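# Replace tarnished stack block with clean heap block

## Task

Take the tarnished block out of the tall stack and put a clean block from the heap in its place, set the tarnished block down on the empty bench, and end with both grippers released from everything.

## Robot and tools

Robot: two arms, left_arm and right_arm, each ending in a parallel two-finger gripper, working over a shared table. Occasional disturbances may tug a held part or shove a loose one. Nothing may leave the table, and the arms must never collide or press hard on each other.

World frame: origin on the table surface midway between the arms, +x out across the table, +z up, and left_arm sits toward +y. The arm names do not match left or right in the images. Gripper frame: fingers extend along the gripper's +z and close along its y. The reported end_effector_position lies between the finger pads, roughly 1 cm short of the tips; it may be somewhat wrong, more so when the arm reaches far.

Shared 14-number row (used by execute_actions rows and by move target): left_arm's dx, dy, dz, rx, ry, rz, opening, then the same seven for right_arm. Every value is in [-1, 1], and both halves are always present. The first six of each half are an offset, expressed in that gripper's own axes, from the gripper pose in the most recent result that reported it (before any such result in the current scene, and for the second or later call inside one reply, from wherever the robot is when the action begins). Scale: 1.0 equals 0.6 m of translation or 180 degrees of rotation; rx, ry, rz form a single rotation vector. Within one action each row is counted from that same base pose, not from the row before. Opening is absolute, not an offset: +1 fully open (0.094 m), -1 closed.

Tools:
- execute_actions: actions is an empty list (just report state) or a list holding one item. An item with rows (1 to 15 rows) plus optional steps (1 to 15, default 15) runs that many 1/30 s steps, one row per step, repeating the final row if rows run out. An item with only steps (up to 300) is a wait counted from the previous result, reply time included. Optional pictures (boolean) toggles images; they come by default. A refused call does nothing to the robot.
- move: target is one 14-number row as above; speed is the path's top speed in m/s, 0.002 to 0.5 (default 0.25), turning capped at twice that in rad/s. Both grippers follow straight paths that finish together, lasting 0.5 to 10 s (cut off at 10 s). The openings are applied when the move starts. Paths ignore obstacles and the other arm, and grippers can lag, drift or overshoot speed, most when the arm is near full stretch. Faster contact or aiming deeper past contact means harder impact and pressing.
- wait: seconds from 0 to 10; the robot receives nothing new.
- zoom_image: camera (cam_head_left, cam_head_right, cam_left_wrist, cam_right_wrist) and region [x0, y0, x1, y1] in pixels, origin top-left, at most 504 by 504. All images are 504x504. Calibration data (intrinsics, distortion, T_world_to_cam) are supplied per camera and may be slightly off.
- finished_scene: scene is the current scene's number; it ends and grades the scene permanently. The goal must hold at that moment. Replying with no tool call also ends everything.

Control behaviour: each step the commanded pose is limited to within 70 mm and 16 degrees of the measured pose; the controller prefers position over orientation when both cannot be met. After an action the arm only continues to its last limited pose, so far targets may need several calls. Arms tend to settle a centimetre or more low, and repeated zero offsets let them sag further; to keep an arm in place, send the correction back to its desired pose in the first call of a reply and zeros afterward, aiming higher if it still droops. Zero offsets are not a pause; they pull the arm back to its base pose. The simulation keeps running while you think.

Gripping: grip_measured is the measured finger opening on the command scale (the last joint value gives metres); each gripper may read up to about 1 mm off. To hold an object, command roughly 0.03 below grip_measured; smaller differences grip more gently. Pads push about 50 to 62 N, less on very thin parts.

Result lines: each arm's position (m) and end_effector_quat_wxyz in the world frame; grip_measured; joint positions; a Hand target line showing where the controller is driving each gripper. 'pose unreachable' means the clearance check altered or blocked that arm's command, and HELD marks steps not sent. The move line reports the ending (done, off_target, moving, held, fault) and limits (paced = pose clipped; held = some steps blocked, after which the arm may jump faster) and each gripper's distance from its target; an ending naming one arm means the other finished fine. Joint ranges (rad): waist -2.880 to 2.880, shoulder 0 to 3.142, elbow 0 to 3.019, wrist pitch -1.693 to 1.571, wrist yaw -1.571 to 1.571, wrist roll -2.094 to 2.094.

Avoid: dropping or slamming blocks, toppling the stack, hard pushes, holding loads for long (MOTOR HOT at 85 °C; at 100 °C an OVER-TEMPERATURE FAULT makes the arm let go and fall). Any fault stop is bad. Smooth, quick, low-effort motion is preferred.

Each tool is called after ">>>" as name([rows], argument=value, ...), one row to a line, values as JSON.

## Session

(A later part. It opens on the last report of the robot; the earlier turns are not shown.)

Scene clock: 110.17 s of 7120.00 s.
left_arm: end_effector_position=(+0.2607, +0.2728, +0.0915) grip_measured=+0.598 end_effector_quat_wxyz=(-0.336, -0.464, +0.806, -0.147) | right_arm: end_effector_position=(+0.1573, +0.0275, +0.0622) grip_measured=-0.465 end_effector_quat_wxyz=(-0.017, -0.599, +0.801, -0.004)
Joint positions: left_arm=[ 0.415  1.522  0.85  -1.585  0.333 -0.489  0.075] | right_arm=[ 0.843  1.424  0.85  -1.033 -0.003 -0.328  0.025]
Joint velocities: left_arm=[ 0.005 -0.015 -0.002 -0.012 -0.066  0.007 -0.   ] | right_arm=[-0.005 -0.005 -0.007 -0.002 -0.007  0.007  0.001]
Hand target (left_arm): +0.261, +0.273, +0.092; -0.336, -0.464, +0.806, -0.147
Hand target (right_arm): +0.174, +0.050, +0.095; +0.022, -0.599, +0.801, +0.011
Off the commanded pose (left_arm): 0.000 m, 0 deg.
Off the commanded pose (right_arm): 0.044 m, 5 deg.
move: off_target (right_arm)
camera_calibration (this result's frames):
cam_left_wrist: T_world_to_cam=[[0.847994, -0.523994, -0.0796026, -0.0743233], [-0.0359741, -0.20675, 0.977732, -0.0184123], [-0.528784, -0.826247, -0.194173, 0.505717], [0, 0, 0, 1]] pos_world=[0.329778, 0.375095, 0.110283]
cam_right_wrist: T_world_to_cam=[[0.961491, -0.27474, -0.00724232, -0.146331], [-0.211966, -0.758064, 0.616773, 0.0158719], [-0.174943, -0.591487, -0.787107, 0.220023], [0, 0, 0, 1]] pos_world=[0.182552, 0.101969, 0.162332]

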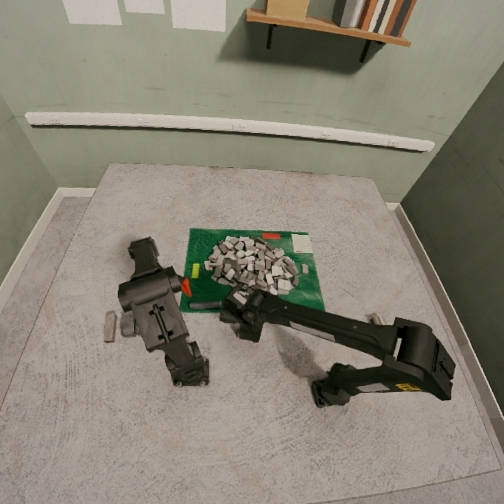

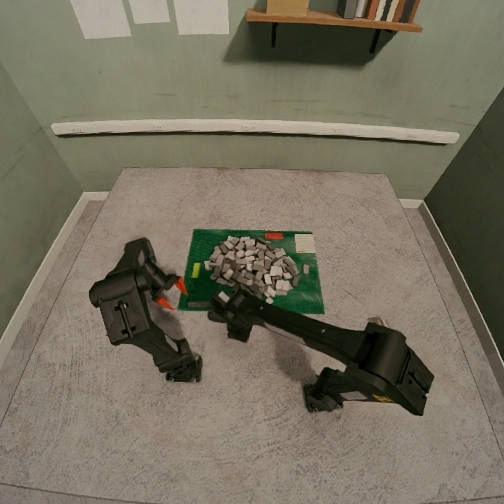

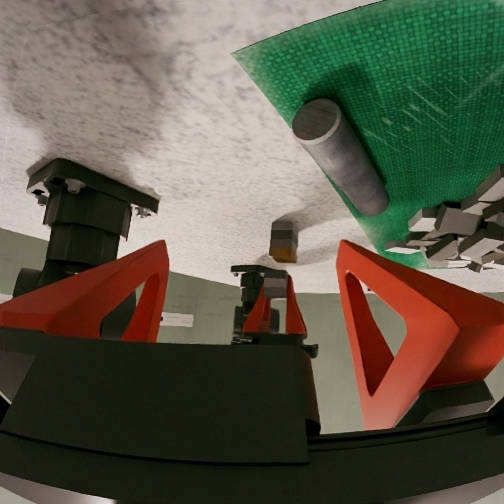

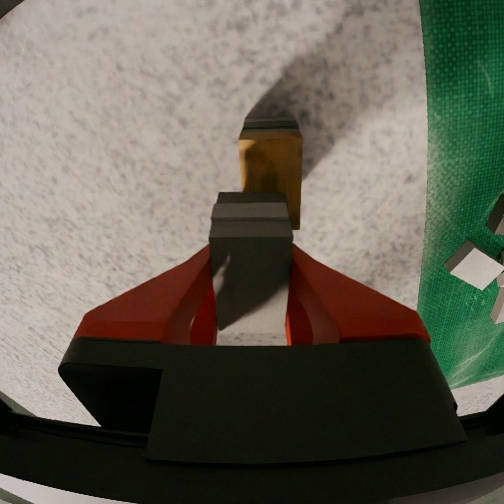

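>>> move(target=[0.09,0,-0.13,0,-0.25,0,0.2,0.38,-0.15,-0.16,0,-0.02,0,-0.52], speed=0.2)

>>> move(target=[0.3,0,-0.06,0,0,0.91,0.2,0,0,0,0,0,0,-0.52], speed=0.4)

Scene clock: 121.63 s of 7120.00 s.
left_arm: end_effector_position=(+0.2699, +0.2829, +0.1820) grip_measured=+0.202 end_effector_quat_wxyz=(-0.011, -0.487, +0.872, +0.050) | right_arm: end_effector_position=(+0.1752, -0.2157, +0.1426) grip_measured=-0.465 end_effector_quat_wxyz=(-0.019, -0.596, +0.802, +0.025)
Joint positions: left_arm=[ 0.138  1.     0.845 -1.471 -0.085 -0.861  0.056] | right_arm=[ 0.046  0.971  0.724 -1.38  -0.028 -1.119  0.025]
Joint velocities: left_arm=[ 0.005 -0.015 -0.002  0.022  0.007 -0.081 -0.001] | right_arm=[ 0.005 -0.005 -0.002  0.012 -0.066  0.007  0.   ]
Hand target (left_arm): +0.273, +0.281, +0.184; -0.002, -0.486, +0.873, +0.048
Hand target (right_arm): +0.185, -0.215, +0.161; +0.002, -0.598, +0.801, +0.017
Off the commanded pose (left_arm): 0.005 m, 1 deg.
Off the commanded pose (right_arm): 0.023 m, 3 deg.
After step 90, 5.90 s passed at rest.
move: off_target (right_arm)
camera_calibration (this result's frames):
cam_left_wrist: T_world_to_cam=[[0.849868, -0.517285, -0.100699, -0.068247], [-0.381116, -0.73526, 0.560485, 0.214124], [-0.36397, -0.43796, -0.82202, 0.496448], [0, 0, 0, 1]] pos_world=[0.320299, 0.339558, 0.281204]
cam_right_wrist: T_world_to_cam=[[0.95822, -0.280488, -0.0560407, -0.22347], [-0.195062, -0.784099, 0.589185, -0.218963], [-0.209201, -0.553638, -0.806052, 0.159478], [0, 0, 0, 1]] pos_world=[0.204785, -0.146077, 0.245034]

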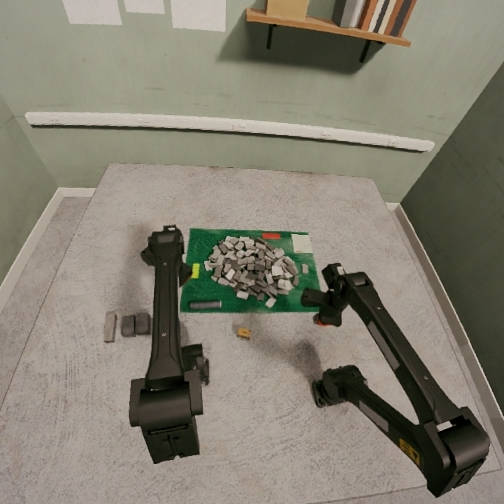

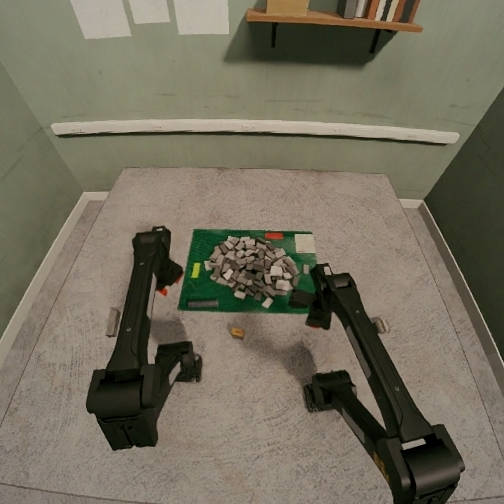

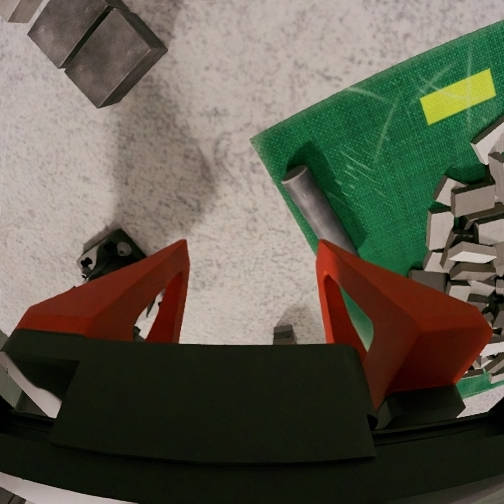

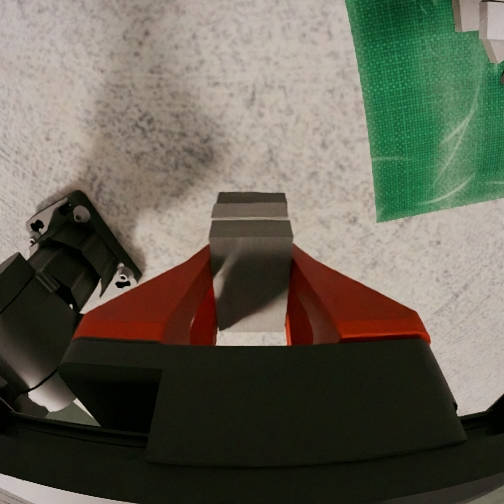

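Scene clock: 125.83 s of 7120.00 s.
left_arm: end_effector_position=(+0.1789, +0.1321, +0.2019) grip_measured=+0.202 end_effector_quat_wxyz=(-0.064, +0.788, +0.612, +0.002) | right_arm: end_effector_position=(+0.1752, -0.2157, +0.1426) grip_measured=-0.465 end_effector_quat_wxyz=(-0.019, -0.596, +0.802, +0.025)
Joint positions: left_arm=[-0.666  0.845  0.811 -1.659 -0.038  1.173  0.056] | right_arm=[ 0.046  0.971  0.724 -1.38  -0.028 -1.12   0.025]
Joint velocities: left_arm=[-0.015 -0.005 -0.007 -0.017 -0.066 -0.022 -0.001] | right_arm=[ 0.005 -0.005  0.002 -0.017 -0.022 -0.037 -0.   ]
Hand target (left_arm): +0.181, +0.128, +0.212; -0.053, +0.795, +0.604, +0.003
Hand target (right_arm): +0.175, -0.216, +0.143; -0.019, -0.596, +0.802, +0.025
Off the commanded pose (left_arm): 0.012 m, 2 deg.
Off the commanded pose (right_arm): 0.000 m, 0 deg.
move: off_target (left_arm)
camera_calibration (this result's frames):
cam_left_wrist: T_world_to_cam=[[-0.96684, 0.237261, 0.0944869, 0.11901], [0.240504, 0.721458, 0.64935, -0.264164], [0.0858969, 0.650542, -0.754597, 0.175734], [0, 0, 0, 1]] pos_world=[0.163501, 0.0480249, 0.292899]
cam_right_wrist: T_world_to_cam=[[0.958327, -0.280122, -0.0560404, -0.22341], [-0.194767, -0.784187, 0.589166, -0.219031], [-0.208984, -0.553699, -0.806067, 0.159429], [0, 0, 0, 1]] pos_world=[0.204758, -0.146068, 0.245035]

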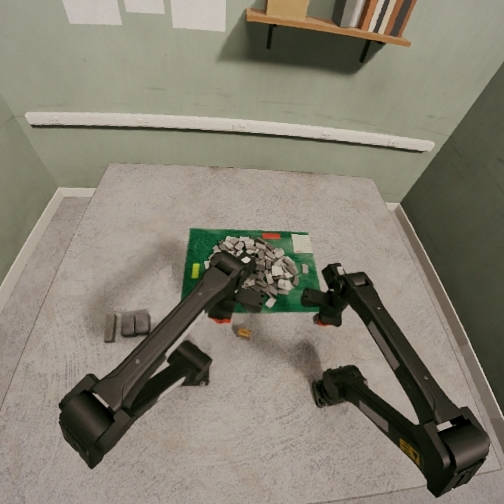

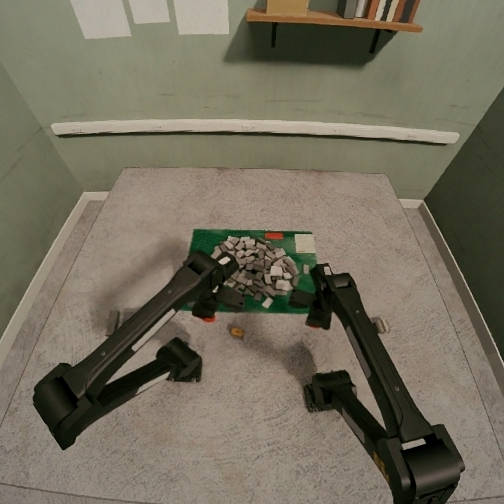

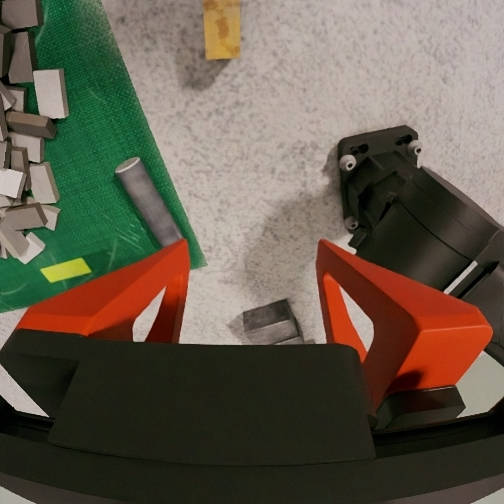

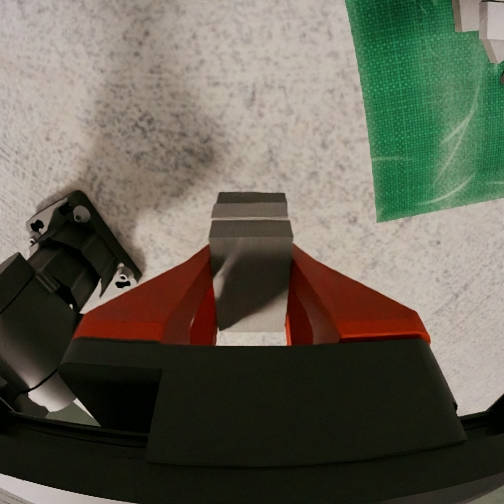

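>>> move(target=[-0.177,0.025,0.15,-0.035,-0.03,0.01,0.2,0.1,-0.1,0,0.015,0,0,-0.52], speed=0.2)

Scene clock: 131.67 s of 7120.00 s.
left_arm: end_effector_position=(+0.1627, +0.0386, +0.1025) grip_measured=+0.202 end_effector_quat_wxyz=(+0.004, +0.799, +0.601, +0.002) | right_arm: end_effector_position=(+0.1943, -0.2858, +0.1219) grip_measured=-0.465 end_effector_quat_wxyz=(-0.027, -0.594, +0.803, +0.028)
Joint positions: left_arm=[-1.015  0.992  0.627 -1.199 -0.004  0.858  0.056] | right_arm=[-0.244  1.064  0.724 -1.309 -0.003 -1.404  0.025]
Joint velocities: left_arm=[-0.005 -0.005 -0.017 -0.007  0.007 -0.007 -0.001] | right_arm=[ 0.005 -0.015 -0.012 -0.007 -0.081  0.022 -0.001]
Hand target (left_arm): +0.163, +0.035, +0.103; +0.009, +0.799, +0.602, +0.002
Hand target (right_arm): +0.214, -0.290, +0.138; -0.006, -0.596, +0.803, +0.008
Off the commanded pose (left_arm): 0.004 m, 1 deg.
Off the commanded pose (right_arm): 0.027 m, 4 deg.
After step 90, 1.60 s passed at rest.
move: off_target (right_arm)
camera_calibration (this result's frames):
cam_left_wrist: T_world_to_cam=[[-0.962089, 0.272519, -0.0108978, 0.143624], [0.214826, 0.78182, 0.585327, -0.119768], [0.168033, 0.560795, -0.810724, 0.158807], [0, 0, 0, 1]] pos_world=[0.137223, -0.0345619, 0.200417]
cam_right_wrist: T_world_to_cam=[[0.955989, -0.284635, -0.0711842, -0.26153], [-0.187789, -0.780003, 0.596934, -0.259149], [-0.225432, -0.557295, -0.799126, 0.109318], [0, 0, 0, 1]] pos_world=[0.225999, -0.215656, 0.223437]

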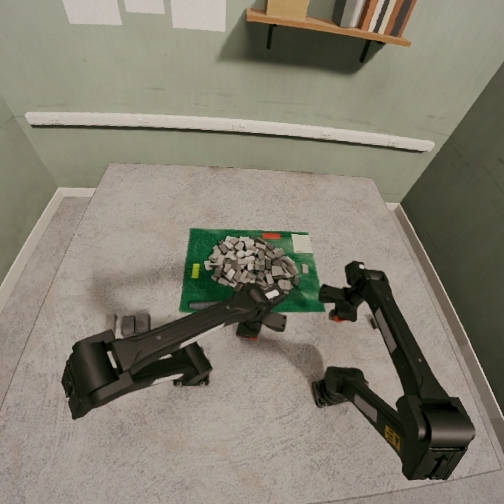

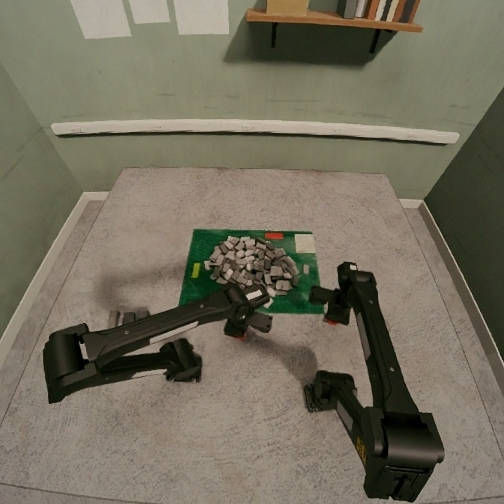

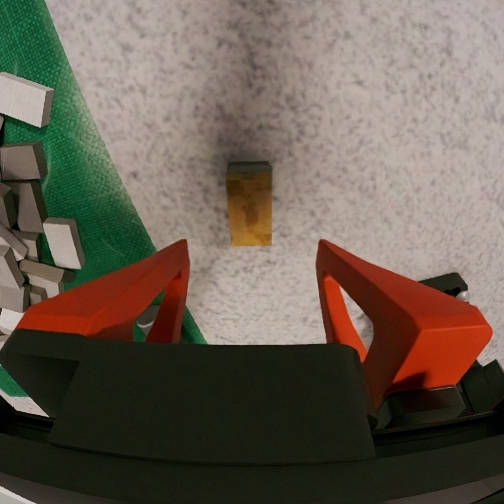

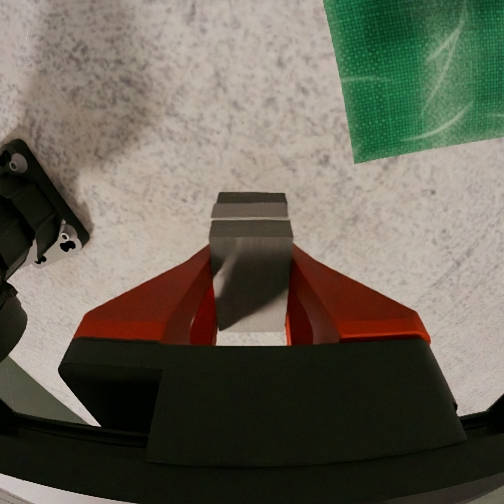

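>>> move(target=[0.007,0.003,0.097,0,0,0,0,0,0,0,0,0,0,-0.52], speed=0.1)

Scene clock: 137.67 s of 7120.00 s.
left_arm: end_effector_position=(+0.1614, +0.0420, +0.0447) grip_measured=+0.002 end_effector_quat_wxyz=(-0.000, +0.801, +0.599, +0.002) | right_arm: end_effector_position=(+0.1943, -0.2858, +0.1219) grip_measured=-0.465 end_effector_quat_wxyz=(-0.027, -0.595, +0.803, +0.028)
Joint positions: left_arm=[-1.011  1.085  0.514 -1.    -0.004  0.868  0.047] | right_arm=[-0.244  1.064  0.724 -1.309 -0.003 -1.406  0.025]
Joint velocities: left_arm=[ 0.005 -0.005  0.002  0.002 -0.007 -0.007  0.001] | right_arm=[-0.024  0.005 -0.007 -0.007 -0.007 -0.081 -0.001]
Hand target (left_arm): +0.166, +0.041, +0.044; +0.003, +0.799, +0.601, +0.001
Hand target (right_arm): +0.194, -0.286, +0.122; -0.027, -0.594, +0.803, +0.028
Off the commanded pose (left_arm): 0.005 m, 1 deg.
Off the commanded pose (right_arm): 0.000 m, 0 deg.
After step 90, 2.07 s passed at rest.
move: done
camera_calibration (this result's frames):
cam_left_wrist: T_world_to_cam=[[-0.960546, 0.27807, -0.00540901, 0.140072], [0.221612, 0.776983, 0.589224, -0.089435], [0.168048, 0.564778, -0.807952, 0.109993], [0, 0, 0, 1]] pos_world=[0.135882, -0.0315818, 0.142324]
cam_right_wrist: T_world_to_cam=[[0.956746, -0.282075, -0.0712095, -0.260943], [-0.185733, -0.780624, 0.596766, -0.259706], [-0.22392, -0.557728, -0.799249, 0.108916], [0, 0, 0, 1]] pos_world=[0.225809, -0.215593, 0.223453]

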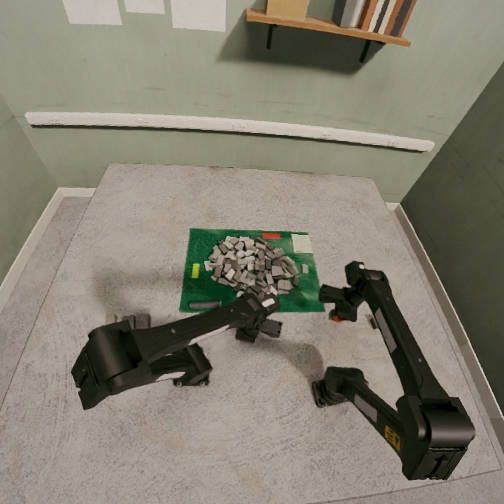

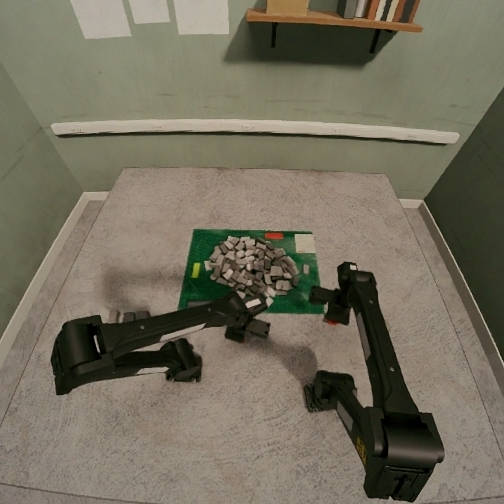

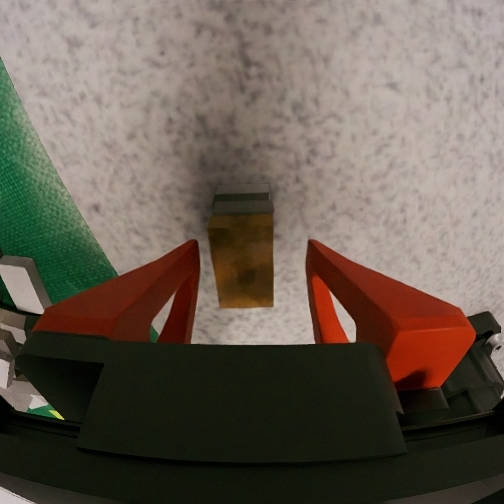

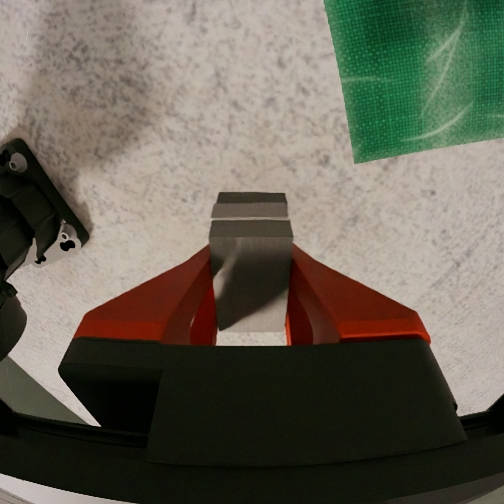

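>>> move(target=[0.005,0.014,0.011,0,0,0,0,0,0,0,0,0,0,-0.52], speed=0.05)

Scene clock: 143.30 s of 7120.00 s.
left_arm: end_effector_position=(+0.1669, +0.0417, +0.0404) grip_measured=+0.002 end_effector_quat_wxyz=(-0.000, +0.802, +0.598, +0.002) | right_arm: end_effector_position=(+0.1943, -0.2858, +0.1219) grip_measured=-0.465 end_effector_quat_wxyz=(-0.027, -0.595, +0.803, +0.028)
Joint positions: left_arm=[-0.992  1.106  0.514 -0.979 -0.004  0.89   0.047] | right_arm=[-0.244  1.064  0.724 -1.309 -0.003 -1.406  0.025]
Joint velocities: left_arm=[-0.015 -0.005 -0.002 -0.002 -0.081 -0.022 -0.001] | right_arm=[-0.005 -0.005 -0.017 -0.022 -0.051 -0.007  0.001]
Hand target (left_arm): +0.170, +0.043, +0.038; -0.000, +0.801, +0.599, +0.002
Hand target (right_arm): +0.194, -0.286, +0.122; -0.027, -0.595, +0.803, +0.028
Off the commanded pose (left_arm): 0.004 m, 0 deg.
Off the commanded pose (right_arm): 0.000 m, 0 deg.
After step 90, 1.93 s passed at rest.
move: done
camera_calibration (this result's frames):
cam_left_wrist: T_world_to_cam=[[-0.959693, 0.281, -0.00534378, 0.145169], [0.224011, 0.776267, 0.589261, -0.0882644], [0.169731, 0.564313, -0.807925, 0.10546], [0, 0, 0, 1]] pos_world=[0.14119, -0.0317881, 0.13799]
cam_right_wrist: T_world_to_cam=[[0.956746, -0.282075, -0.0712095, -0.260943], [-0.185733, -0.780624, 0.596766, -0.259706], [-0.22392, -0.557728, -0.799249, 0.108916], [0, 0, 0, 1]] pos_world=[0.225809, -0.215593, 0.223453]

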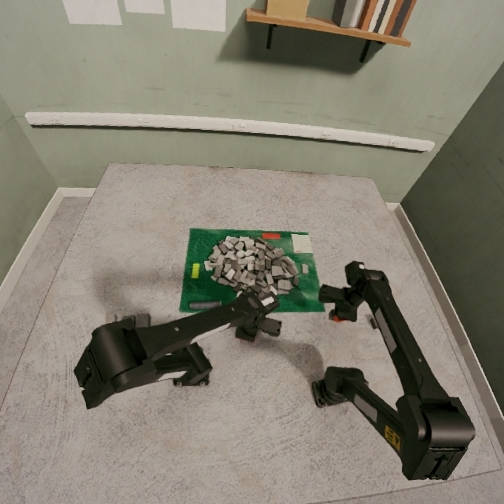

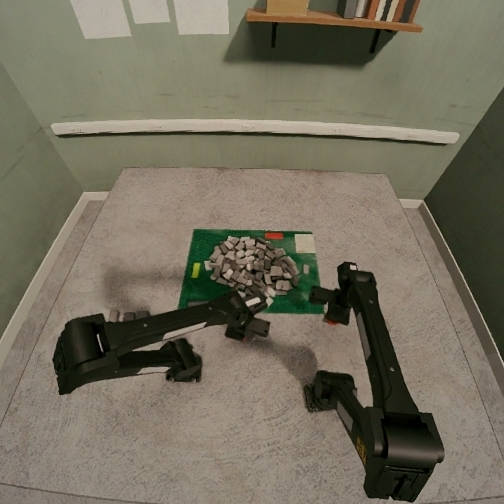

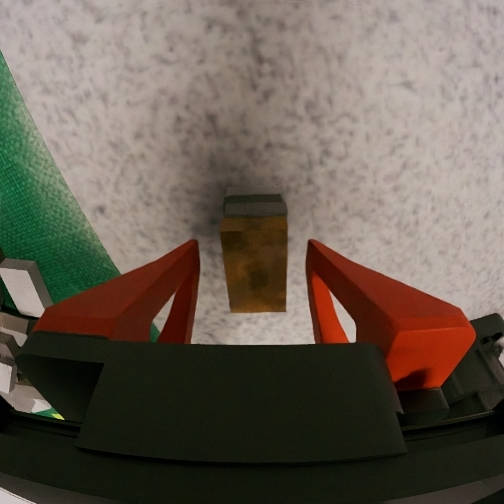

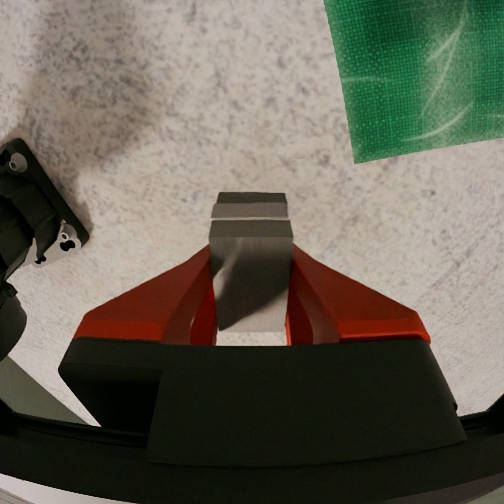

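>>> move(target=[0,0,0,0,0,0,-0.52,0,0,0,0,0,0,-0.52])

>>> move(target=[-0.02,0.015,-0.07,0,-0.01,0,-0.52,0,0,0,0,0,0,-0.52], speed=0.05)

Scene clock: 153.57 s of 7120.00 s.
left_arm: end_effector_position=(+0.1670, +0.0416, +0.0404) grip_measured=-0.474 end_effector_quat_wxyz=(+0.000, +0.802, +0.597, +0.002) | right_arm: end_effector_position=(+0.1943, -0.2858, +0.1219) grip_measured=-0.465 end_effector_quat_wxyz=(-0.027, -0.595, +0.803, +0.028)
Joint positions: left_arm=[-0.992  1.106  0.514 -0.978 -0.004  0.892  0.025] | right_arm=[-0.244  1.064  0.724 -1.309 -0.003 -1.406  0.025]
Joint velocities: left_arm=[-0.005 -0.005 -0.007  0.007 -0.066 -0.11  -0.001] | right_arm=[-0.005 -0.005 -0.027 -0.007 -0.022 -0.051  0.002]
Hand target (left_arm): +0.167, +0.042, +0.040; +0.000, +0.802, +0.598, +0.002
Hand target (right_arm): +0.194, -0.286, +0.122; -0.027, -0.595, +0.803, +0.028
Off the commanded pose (left_arm): 0.000 m, 0 deg.
Off the commanded pose (right_arm): 0.000 m, 0 deg.
After step 90, 6.57 s passed at rest.
move: done
camera_calibration (this result's frames):
cam_left_wrist: T_world_to_cam=[[-0.959046, 0.283194, -0.00563294, 0.145054], [0.225664, 0.775934, 0.58907, -0.0884704], [0.171192, 0.563674, -0.808063, 0.105283], [0, 0, 0, 1]] pos_world=[0.141054, -0.0317763, 0.138007]
cam_right_wrist: T_world_to_cam=[[0.956746, -0.282075, -0.0712095, -0.260943], [-0.185733, -0.780624, 0.596766, -0.259706], [-0.22392, -0.557728, -0.799249, 0.108916], [0, 0, 0, 1]] pos_world=[0.225809, -0.215593, 0.223453]

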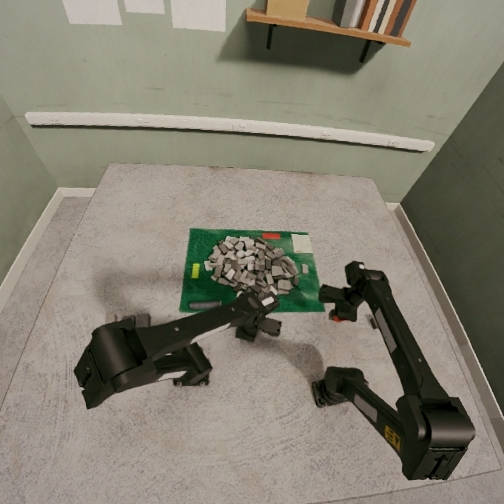

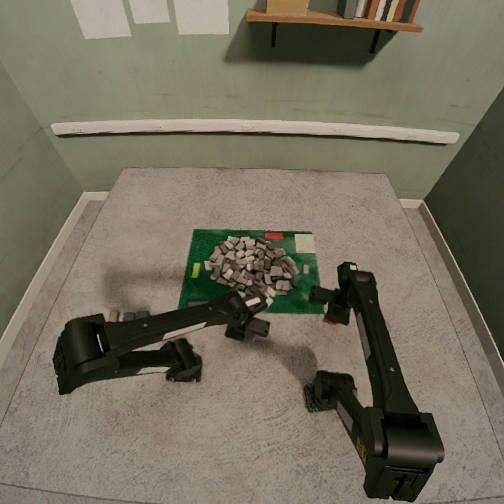

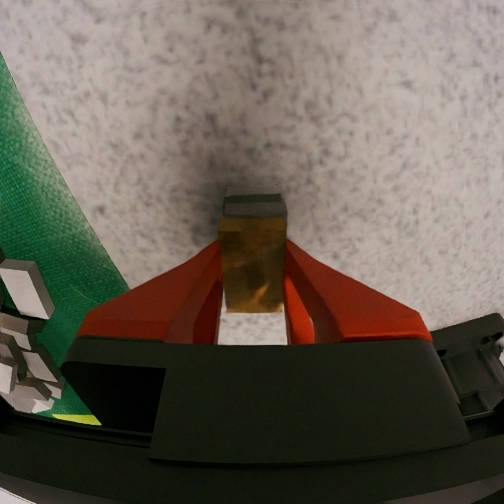

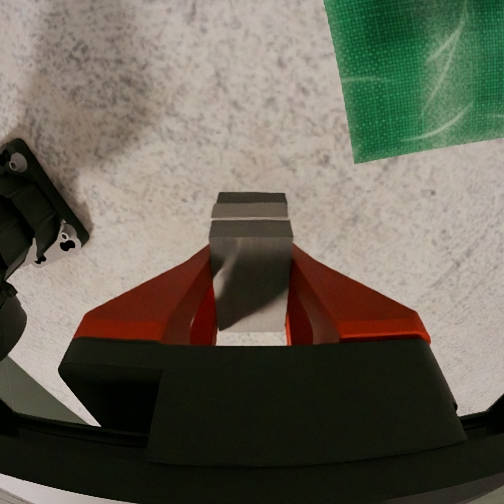

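Scene clock: 154.77 s of 7120.00 s.
left_arm: end_effector_position=(+0.1602, +0.0454, +0.0623) grip_measured=-0.474 end_effector_quat_wxyz=(-0.018, +0.802, +0.597, -0.008) | right_arm: end_effector_position=(+0.1943, -0.2858, +0.1219) grip_measured=-0.465 end_effector_quat_wxyz=(-0.027, -0.595, +0.803, +0.028)
Joint positions: left_arm=[-0.992  1.067  0.555 -1.095  0.017  0.892  0.025] | right_arm=[-0.244  1.064  0.724 -1.309 -0.003 -1.406  0.025]
Joint velocities: left_arm=[-0.005 -0.024  0.022 -0.002  0.037 -0.037 -0.001] | right_arm=[-0.015 -0.005  0.012  0.007 -0.037  0.051 -0.   ]
Hand target (left_arm): +0.172, +0.029, +0.082; +0.010, +0.802, +0.597, -0.011
Hand target (right_arm): +0.194, -0.286, +0.122; -0.027, -0.595, +0.803, +0.028
Off the commanded pose (left_arm): 0.029 m, 3 deg.
Off the commanded pose (right_arm): 0.000 m, 0 deg.
move: off_target (left_arm)
camera_calibration (this result's frames):
cam_left_wrist: T_world_to_cam=[[-0.958614, 0.282593, 0.0346345, 0.135051], [0.247118, 0.765458, 0.594143, -0.106046], [0.141389, 0.578113, -0.803613, 0.125878], [0, 0, 0, 1]] pos_world=[0.13787, -0.0297621, 0.159487]
cam_right_wrist: T_world_to_cam=[[0.956746, -0.282075, -0.0712095, -0.260943], [-0.185733, -0.780624, 0.596766, -0.259706], [-0.22392, -0.557728, -0.799249, 0.108916], [0, 0, 0, 1]] pos_world=[0.225809, -0.215593, 0.223453]

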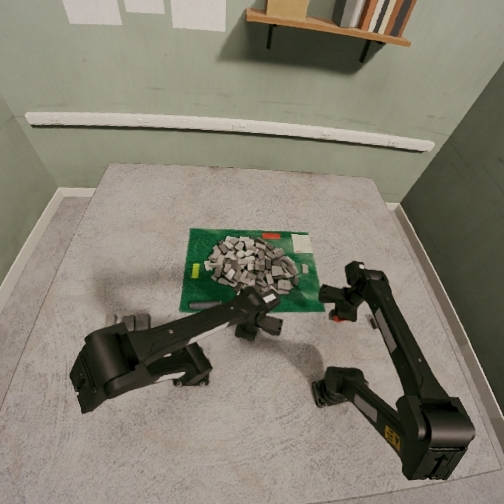

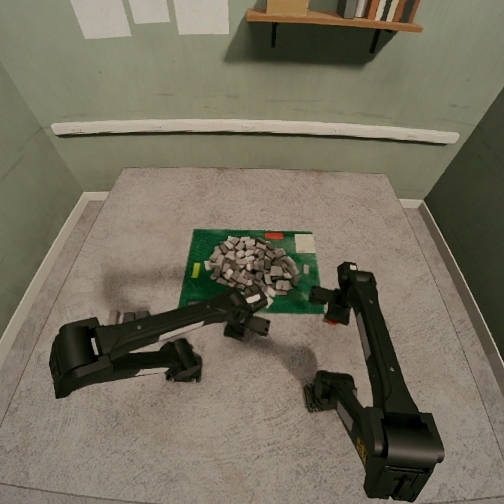

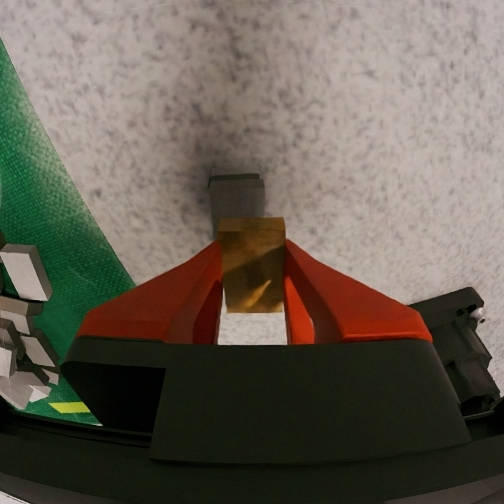

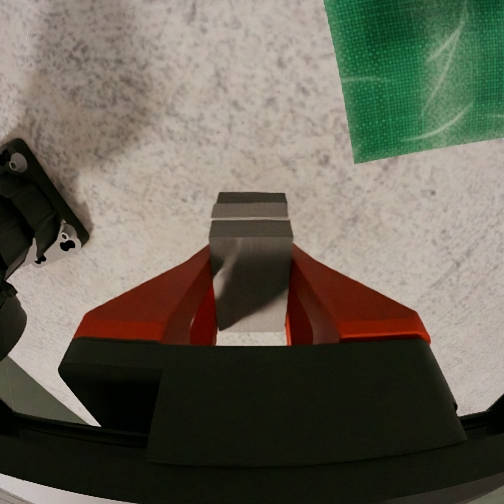

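Only the tarnished block came up. Moving it to the bare bench nearer the table's front edge.

>>> move(target=[-0.04,-0.17,-0.04,-0.012,-0.02,0,-0.52,0,0,0,0,0,0,-0.52], speed=0.15)

>>> move(target=[0,0,0.07,0,-0.01,0,-0.52,0,0,0,0,0,0,-0.52], speed=0.1)

Scene clock: 162.73 s of 7120.00 s.
left_arm: end_effector_position=(+0.0592, +0.0499, +0.0874) grip_measured=-0.474 end_effector_quat_wxyz=(+0.018, +0.802, +0.596, -0.019) | right_arm: end_effector_position=(+0.1943, -0.2858, +0.1219) grip_measured=-0.465 end_effector_quat_wxyz=(-0.027, -0.595, +0.803, +0.028)
Joint positions: left_arm=[-1.453  0.8    0.49  -1.211  0.016  0.431  0.025] | right_arm=[-0.244  1.064  0.724 -1.309 -0.003 -1.406  0.025]
Joint velocities: left_arm=[ 0.005 -0.005 -0.012  0.032  0.022 -0.051  0.   ] | right_arm=[-0.005 -0.005 -0.007 -0.007 -0.037  0.037 -0.001]
Hand target (left_arm): +0.058, +0.050, +0.089; +0.019, +0.802, +0.597, -0.017
Hand target (right_arm): +0.194, -0.286, +0.122; -0.027, -0.595, +0.803, +0.028
Off the commanded pose (left_arm): 0.004 m, 0 deg.
Off the commanded pose (right_arm): 0.000 m, 0 deg.
After step 90, 3.60 s passed at rest.
move: done
camera_calibration (this result's frames):
cam_left_wrist: T_world_to_cam=[[-0.959004, 0.283241, -0.00923376, 0.0399504], [0.232764, 0.805846, 0.544457, -0.0962073], [0.161654, 0.519987, -0.838738, 0.162466], [0, 0, 0, 1]] pos_world=[0.0344429, -0.0182677, 0.189016]
cam_right_wrist: T_world_to_cam=[[0.956746, -0.282075, -0.0712095, -0.260943], [-0.185733, -0.780624, 0.596766, -0.259706], [-0.22392, -0.557728, -0.799249, 0.108916], [0, 0, 0, 1]] pos_world=[0.225809, -0.215593, 0.223453]

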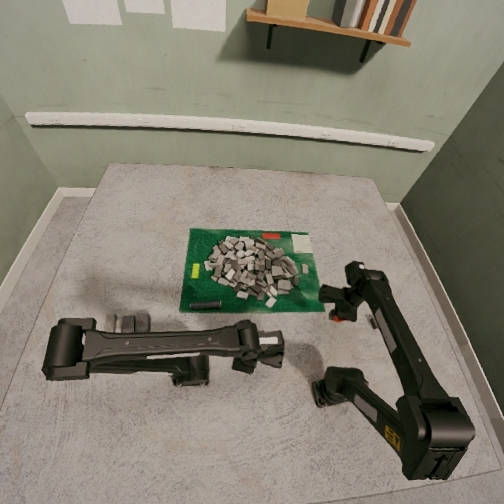

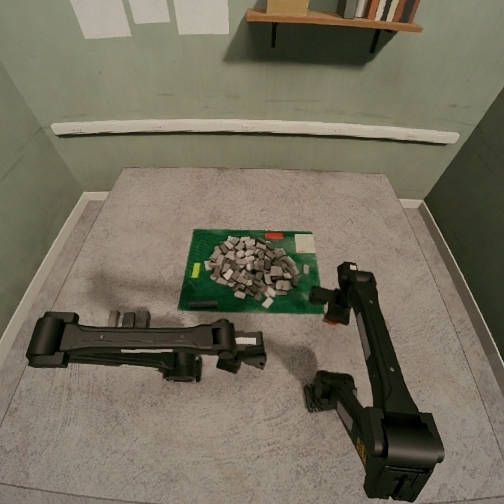

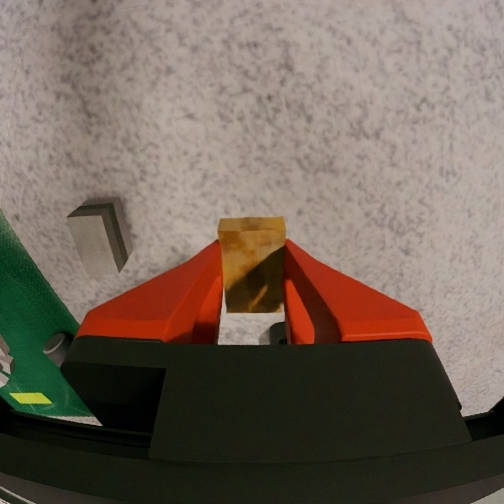

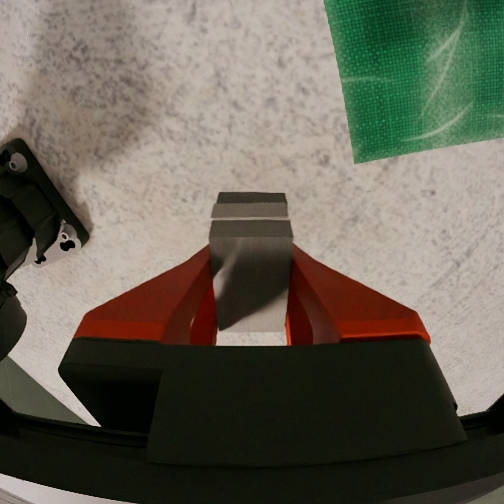

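Scene clock: 163.53 s of 7120.00 s.
left_arm: end_effector_position=(+0.0573, +0.0521, +0.0439) grip_measured=-0.474 end_effector_quat_wxyz=(+0.023, +0.802, +0.596, -0.027) | right_arm: end_effector_position=(+0.1943, -0.2858, +0.1219) grip_measured=-0.465 end_effector_quat_wxyz=(-0.027, -0.595, +0.803, +0.028)
Joint positions: left_arm=[-1.453  0.848  0.386 -1.044  0.025  0.431  0.025] | right_arm=[-0.244  1.064  0.724 -1.309 -0.003 -1.406  0.025]
Joint velocities: left_arm=[-0.005 -0.005  0.002 -0.007  0.022 -0.007 -0.001] | right_arm=[-0.015 -0.015  0.007 -0.002  0.081 -0.022 -0.   ]
Hand target (left_arm): +0.059, +0.048, +0.045; +0.027, +0.802, +0.596, -0.031
Hand target (right_arm): +0.194, -0.286, +0.122; -0.027, -0.595, +0.803, +0.028
Off the commanded pose (left_arm): 0.005 m, 1 deg.
Off the commanded pose (right_arm): 0.000 m, 0 deg.
move: done
camera_calibration (this result's frames):
cam_left_wrist: T_world_to_cam=[[-0.958913, 0.2836, -0.00754294, 0.0369798], [0.236853, 0.81492, 0.528967, -0.0739482], [0.156162, 0.505446, -0.848609, 0.126637], [0, 0, 0, 1]] pos_world=[0.0331994, -0.0142338, 0.14686]
cam_right_wrist: T_world_to_cam=[[0.956746, -0.282075, -0.0712095, -0.260943], [-0.185733, -0.780624, 0.596766, -0.259706], [-0.22392, -0.557728, -0.799249, 0.108916], [0, 0, 0, 1]] pos_world=[0.225809, -0.215593, 0.223453]

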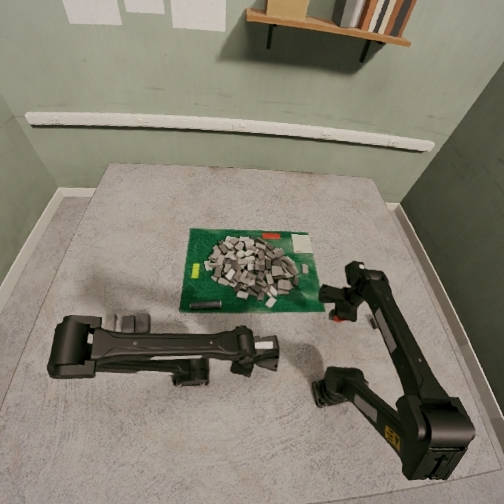

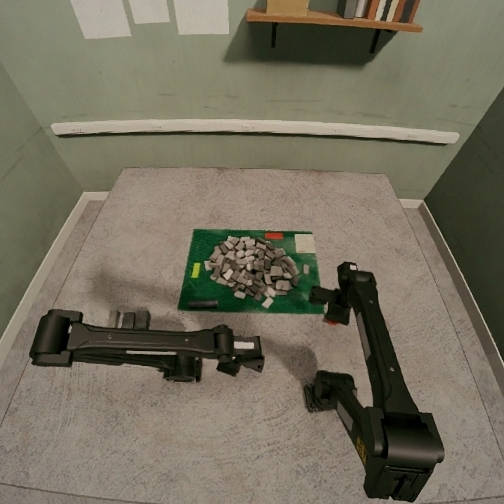

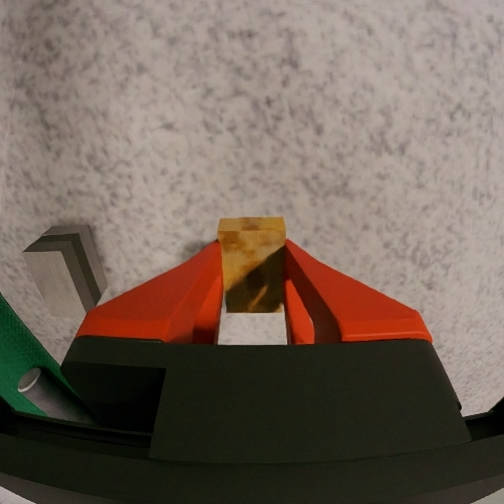

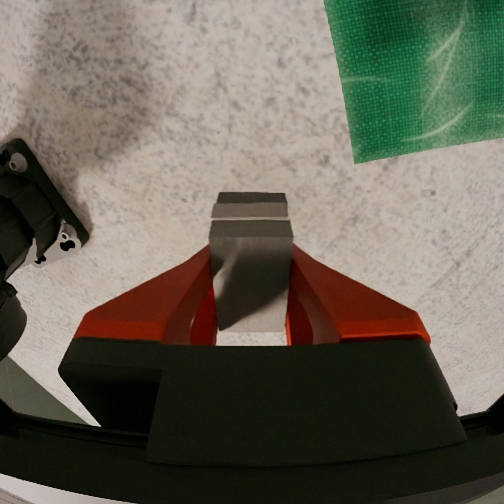

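>>> move(target=[-0.01,0,0.058,0,0.024,0,-0.52,0,0,0,0,0,0,-0.52], speed=0.04)

>>> zoom_image(camera="cam_head_right", region=[200,250,320,320])

Scene clock: 171.97 s of 7120.00 s.
left_arm: end_effector_position=(+0.0569, +0.0464, +0.0105) grip_measured=-0.474 end_effector_quat_wxyz=(-0.004, +0.801, +0.598, +0.003) | right_arm: end_effector_position=(+0.1943, -0.2858, +0.1219) grip_measured=-0.465 end_effector_quat_wxyz=(-0.027, -0.595, +0.803, +0.028)
Joint positions: left_arm=[-1.485  1.035  0.374 -0.92  -0.002  0.396  0.025] | right_arm=[-0.244  1.064  0.724 -1.309 -0.003 -1.406  0.025]
Joint velocities: left_arm=[-0.005 -0.005 -0.017  0.007 -0.037  0.022  0.   ] | right_arm=[ 0.015 -0.015  0.007 -0.032  0.022 -0.037  0.   ]
Hand target (left_arm): +0.055, +0.044, +0.010; +0.000, +0.803, +0.596, +0.003
Hand target (right_arm): +0.194, -0.286, +0.122; -0.027, -0.595, +0.803, +0.028
Off the commanded pose (left_arm): 0.003 m, 1 deg.
Off the commanded pose (right_arm): 0.000 m, 0 deg.
After step 90, 4.20 s passed at rest.
move: done
camera_calibration (this result's frames):
cam_left_wrist: T_world_to_cam=[[-0.960128, 0.279559, -0.00129985, 0.0381403], [0.223917, 0.771795, 0.595142, -0.0494355], [0.167381, 0.571121, -0.803619, 0.0971137], [0, 0, 0, 1]] pos_world=[0.031434, -0.0279721, 0.107513]
cam_right_wrist: T_world_to_cam=[[0.956746, -0.282075, -0.0712095, -0.260943], [-0.185733, -0.780624, 0.596766, -0.259706], [-0.22392, -0.557728, -0.799249, 0.108916], [0, 0, 0, 1]] pos_world=[0.225809, -0.215593, 0.223453]

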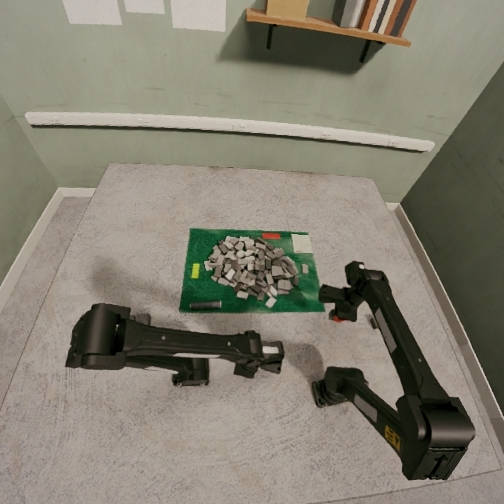

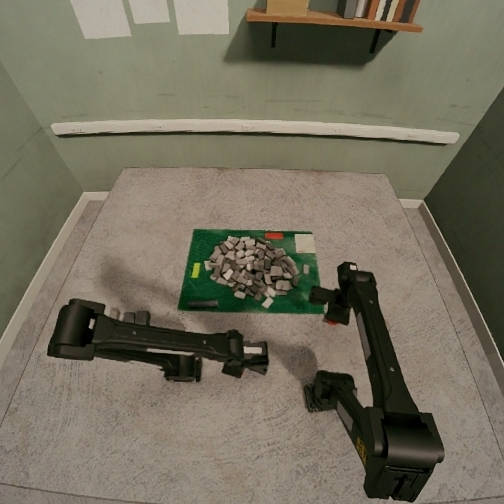

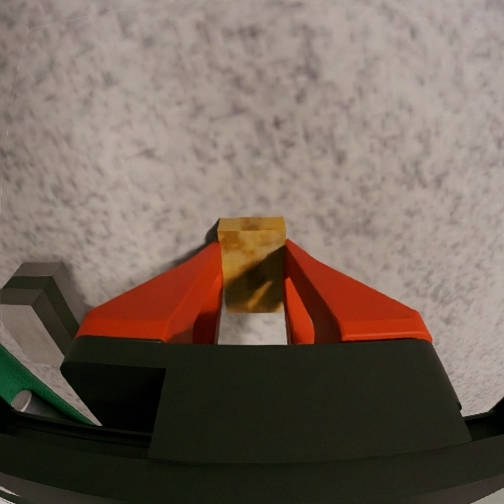

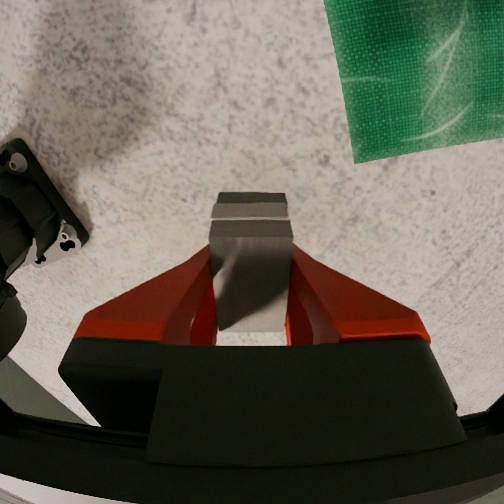

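Region (200, 250, 320, 320) of cam_head_right's 504x504 image, scaled by 4.200, with more detail than that image has; it fills the top 294 rows of this view, and the rest is white.

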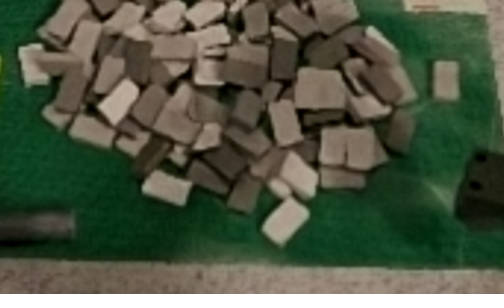

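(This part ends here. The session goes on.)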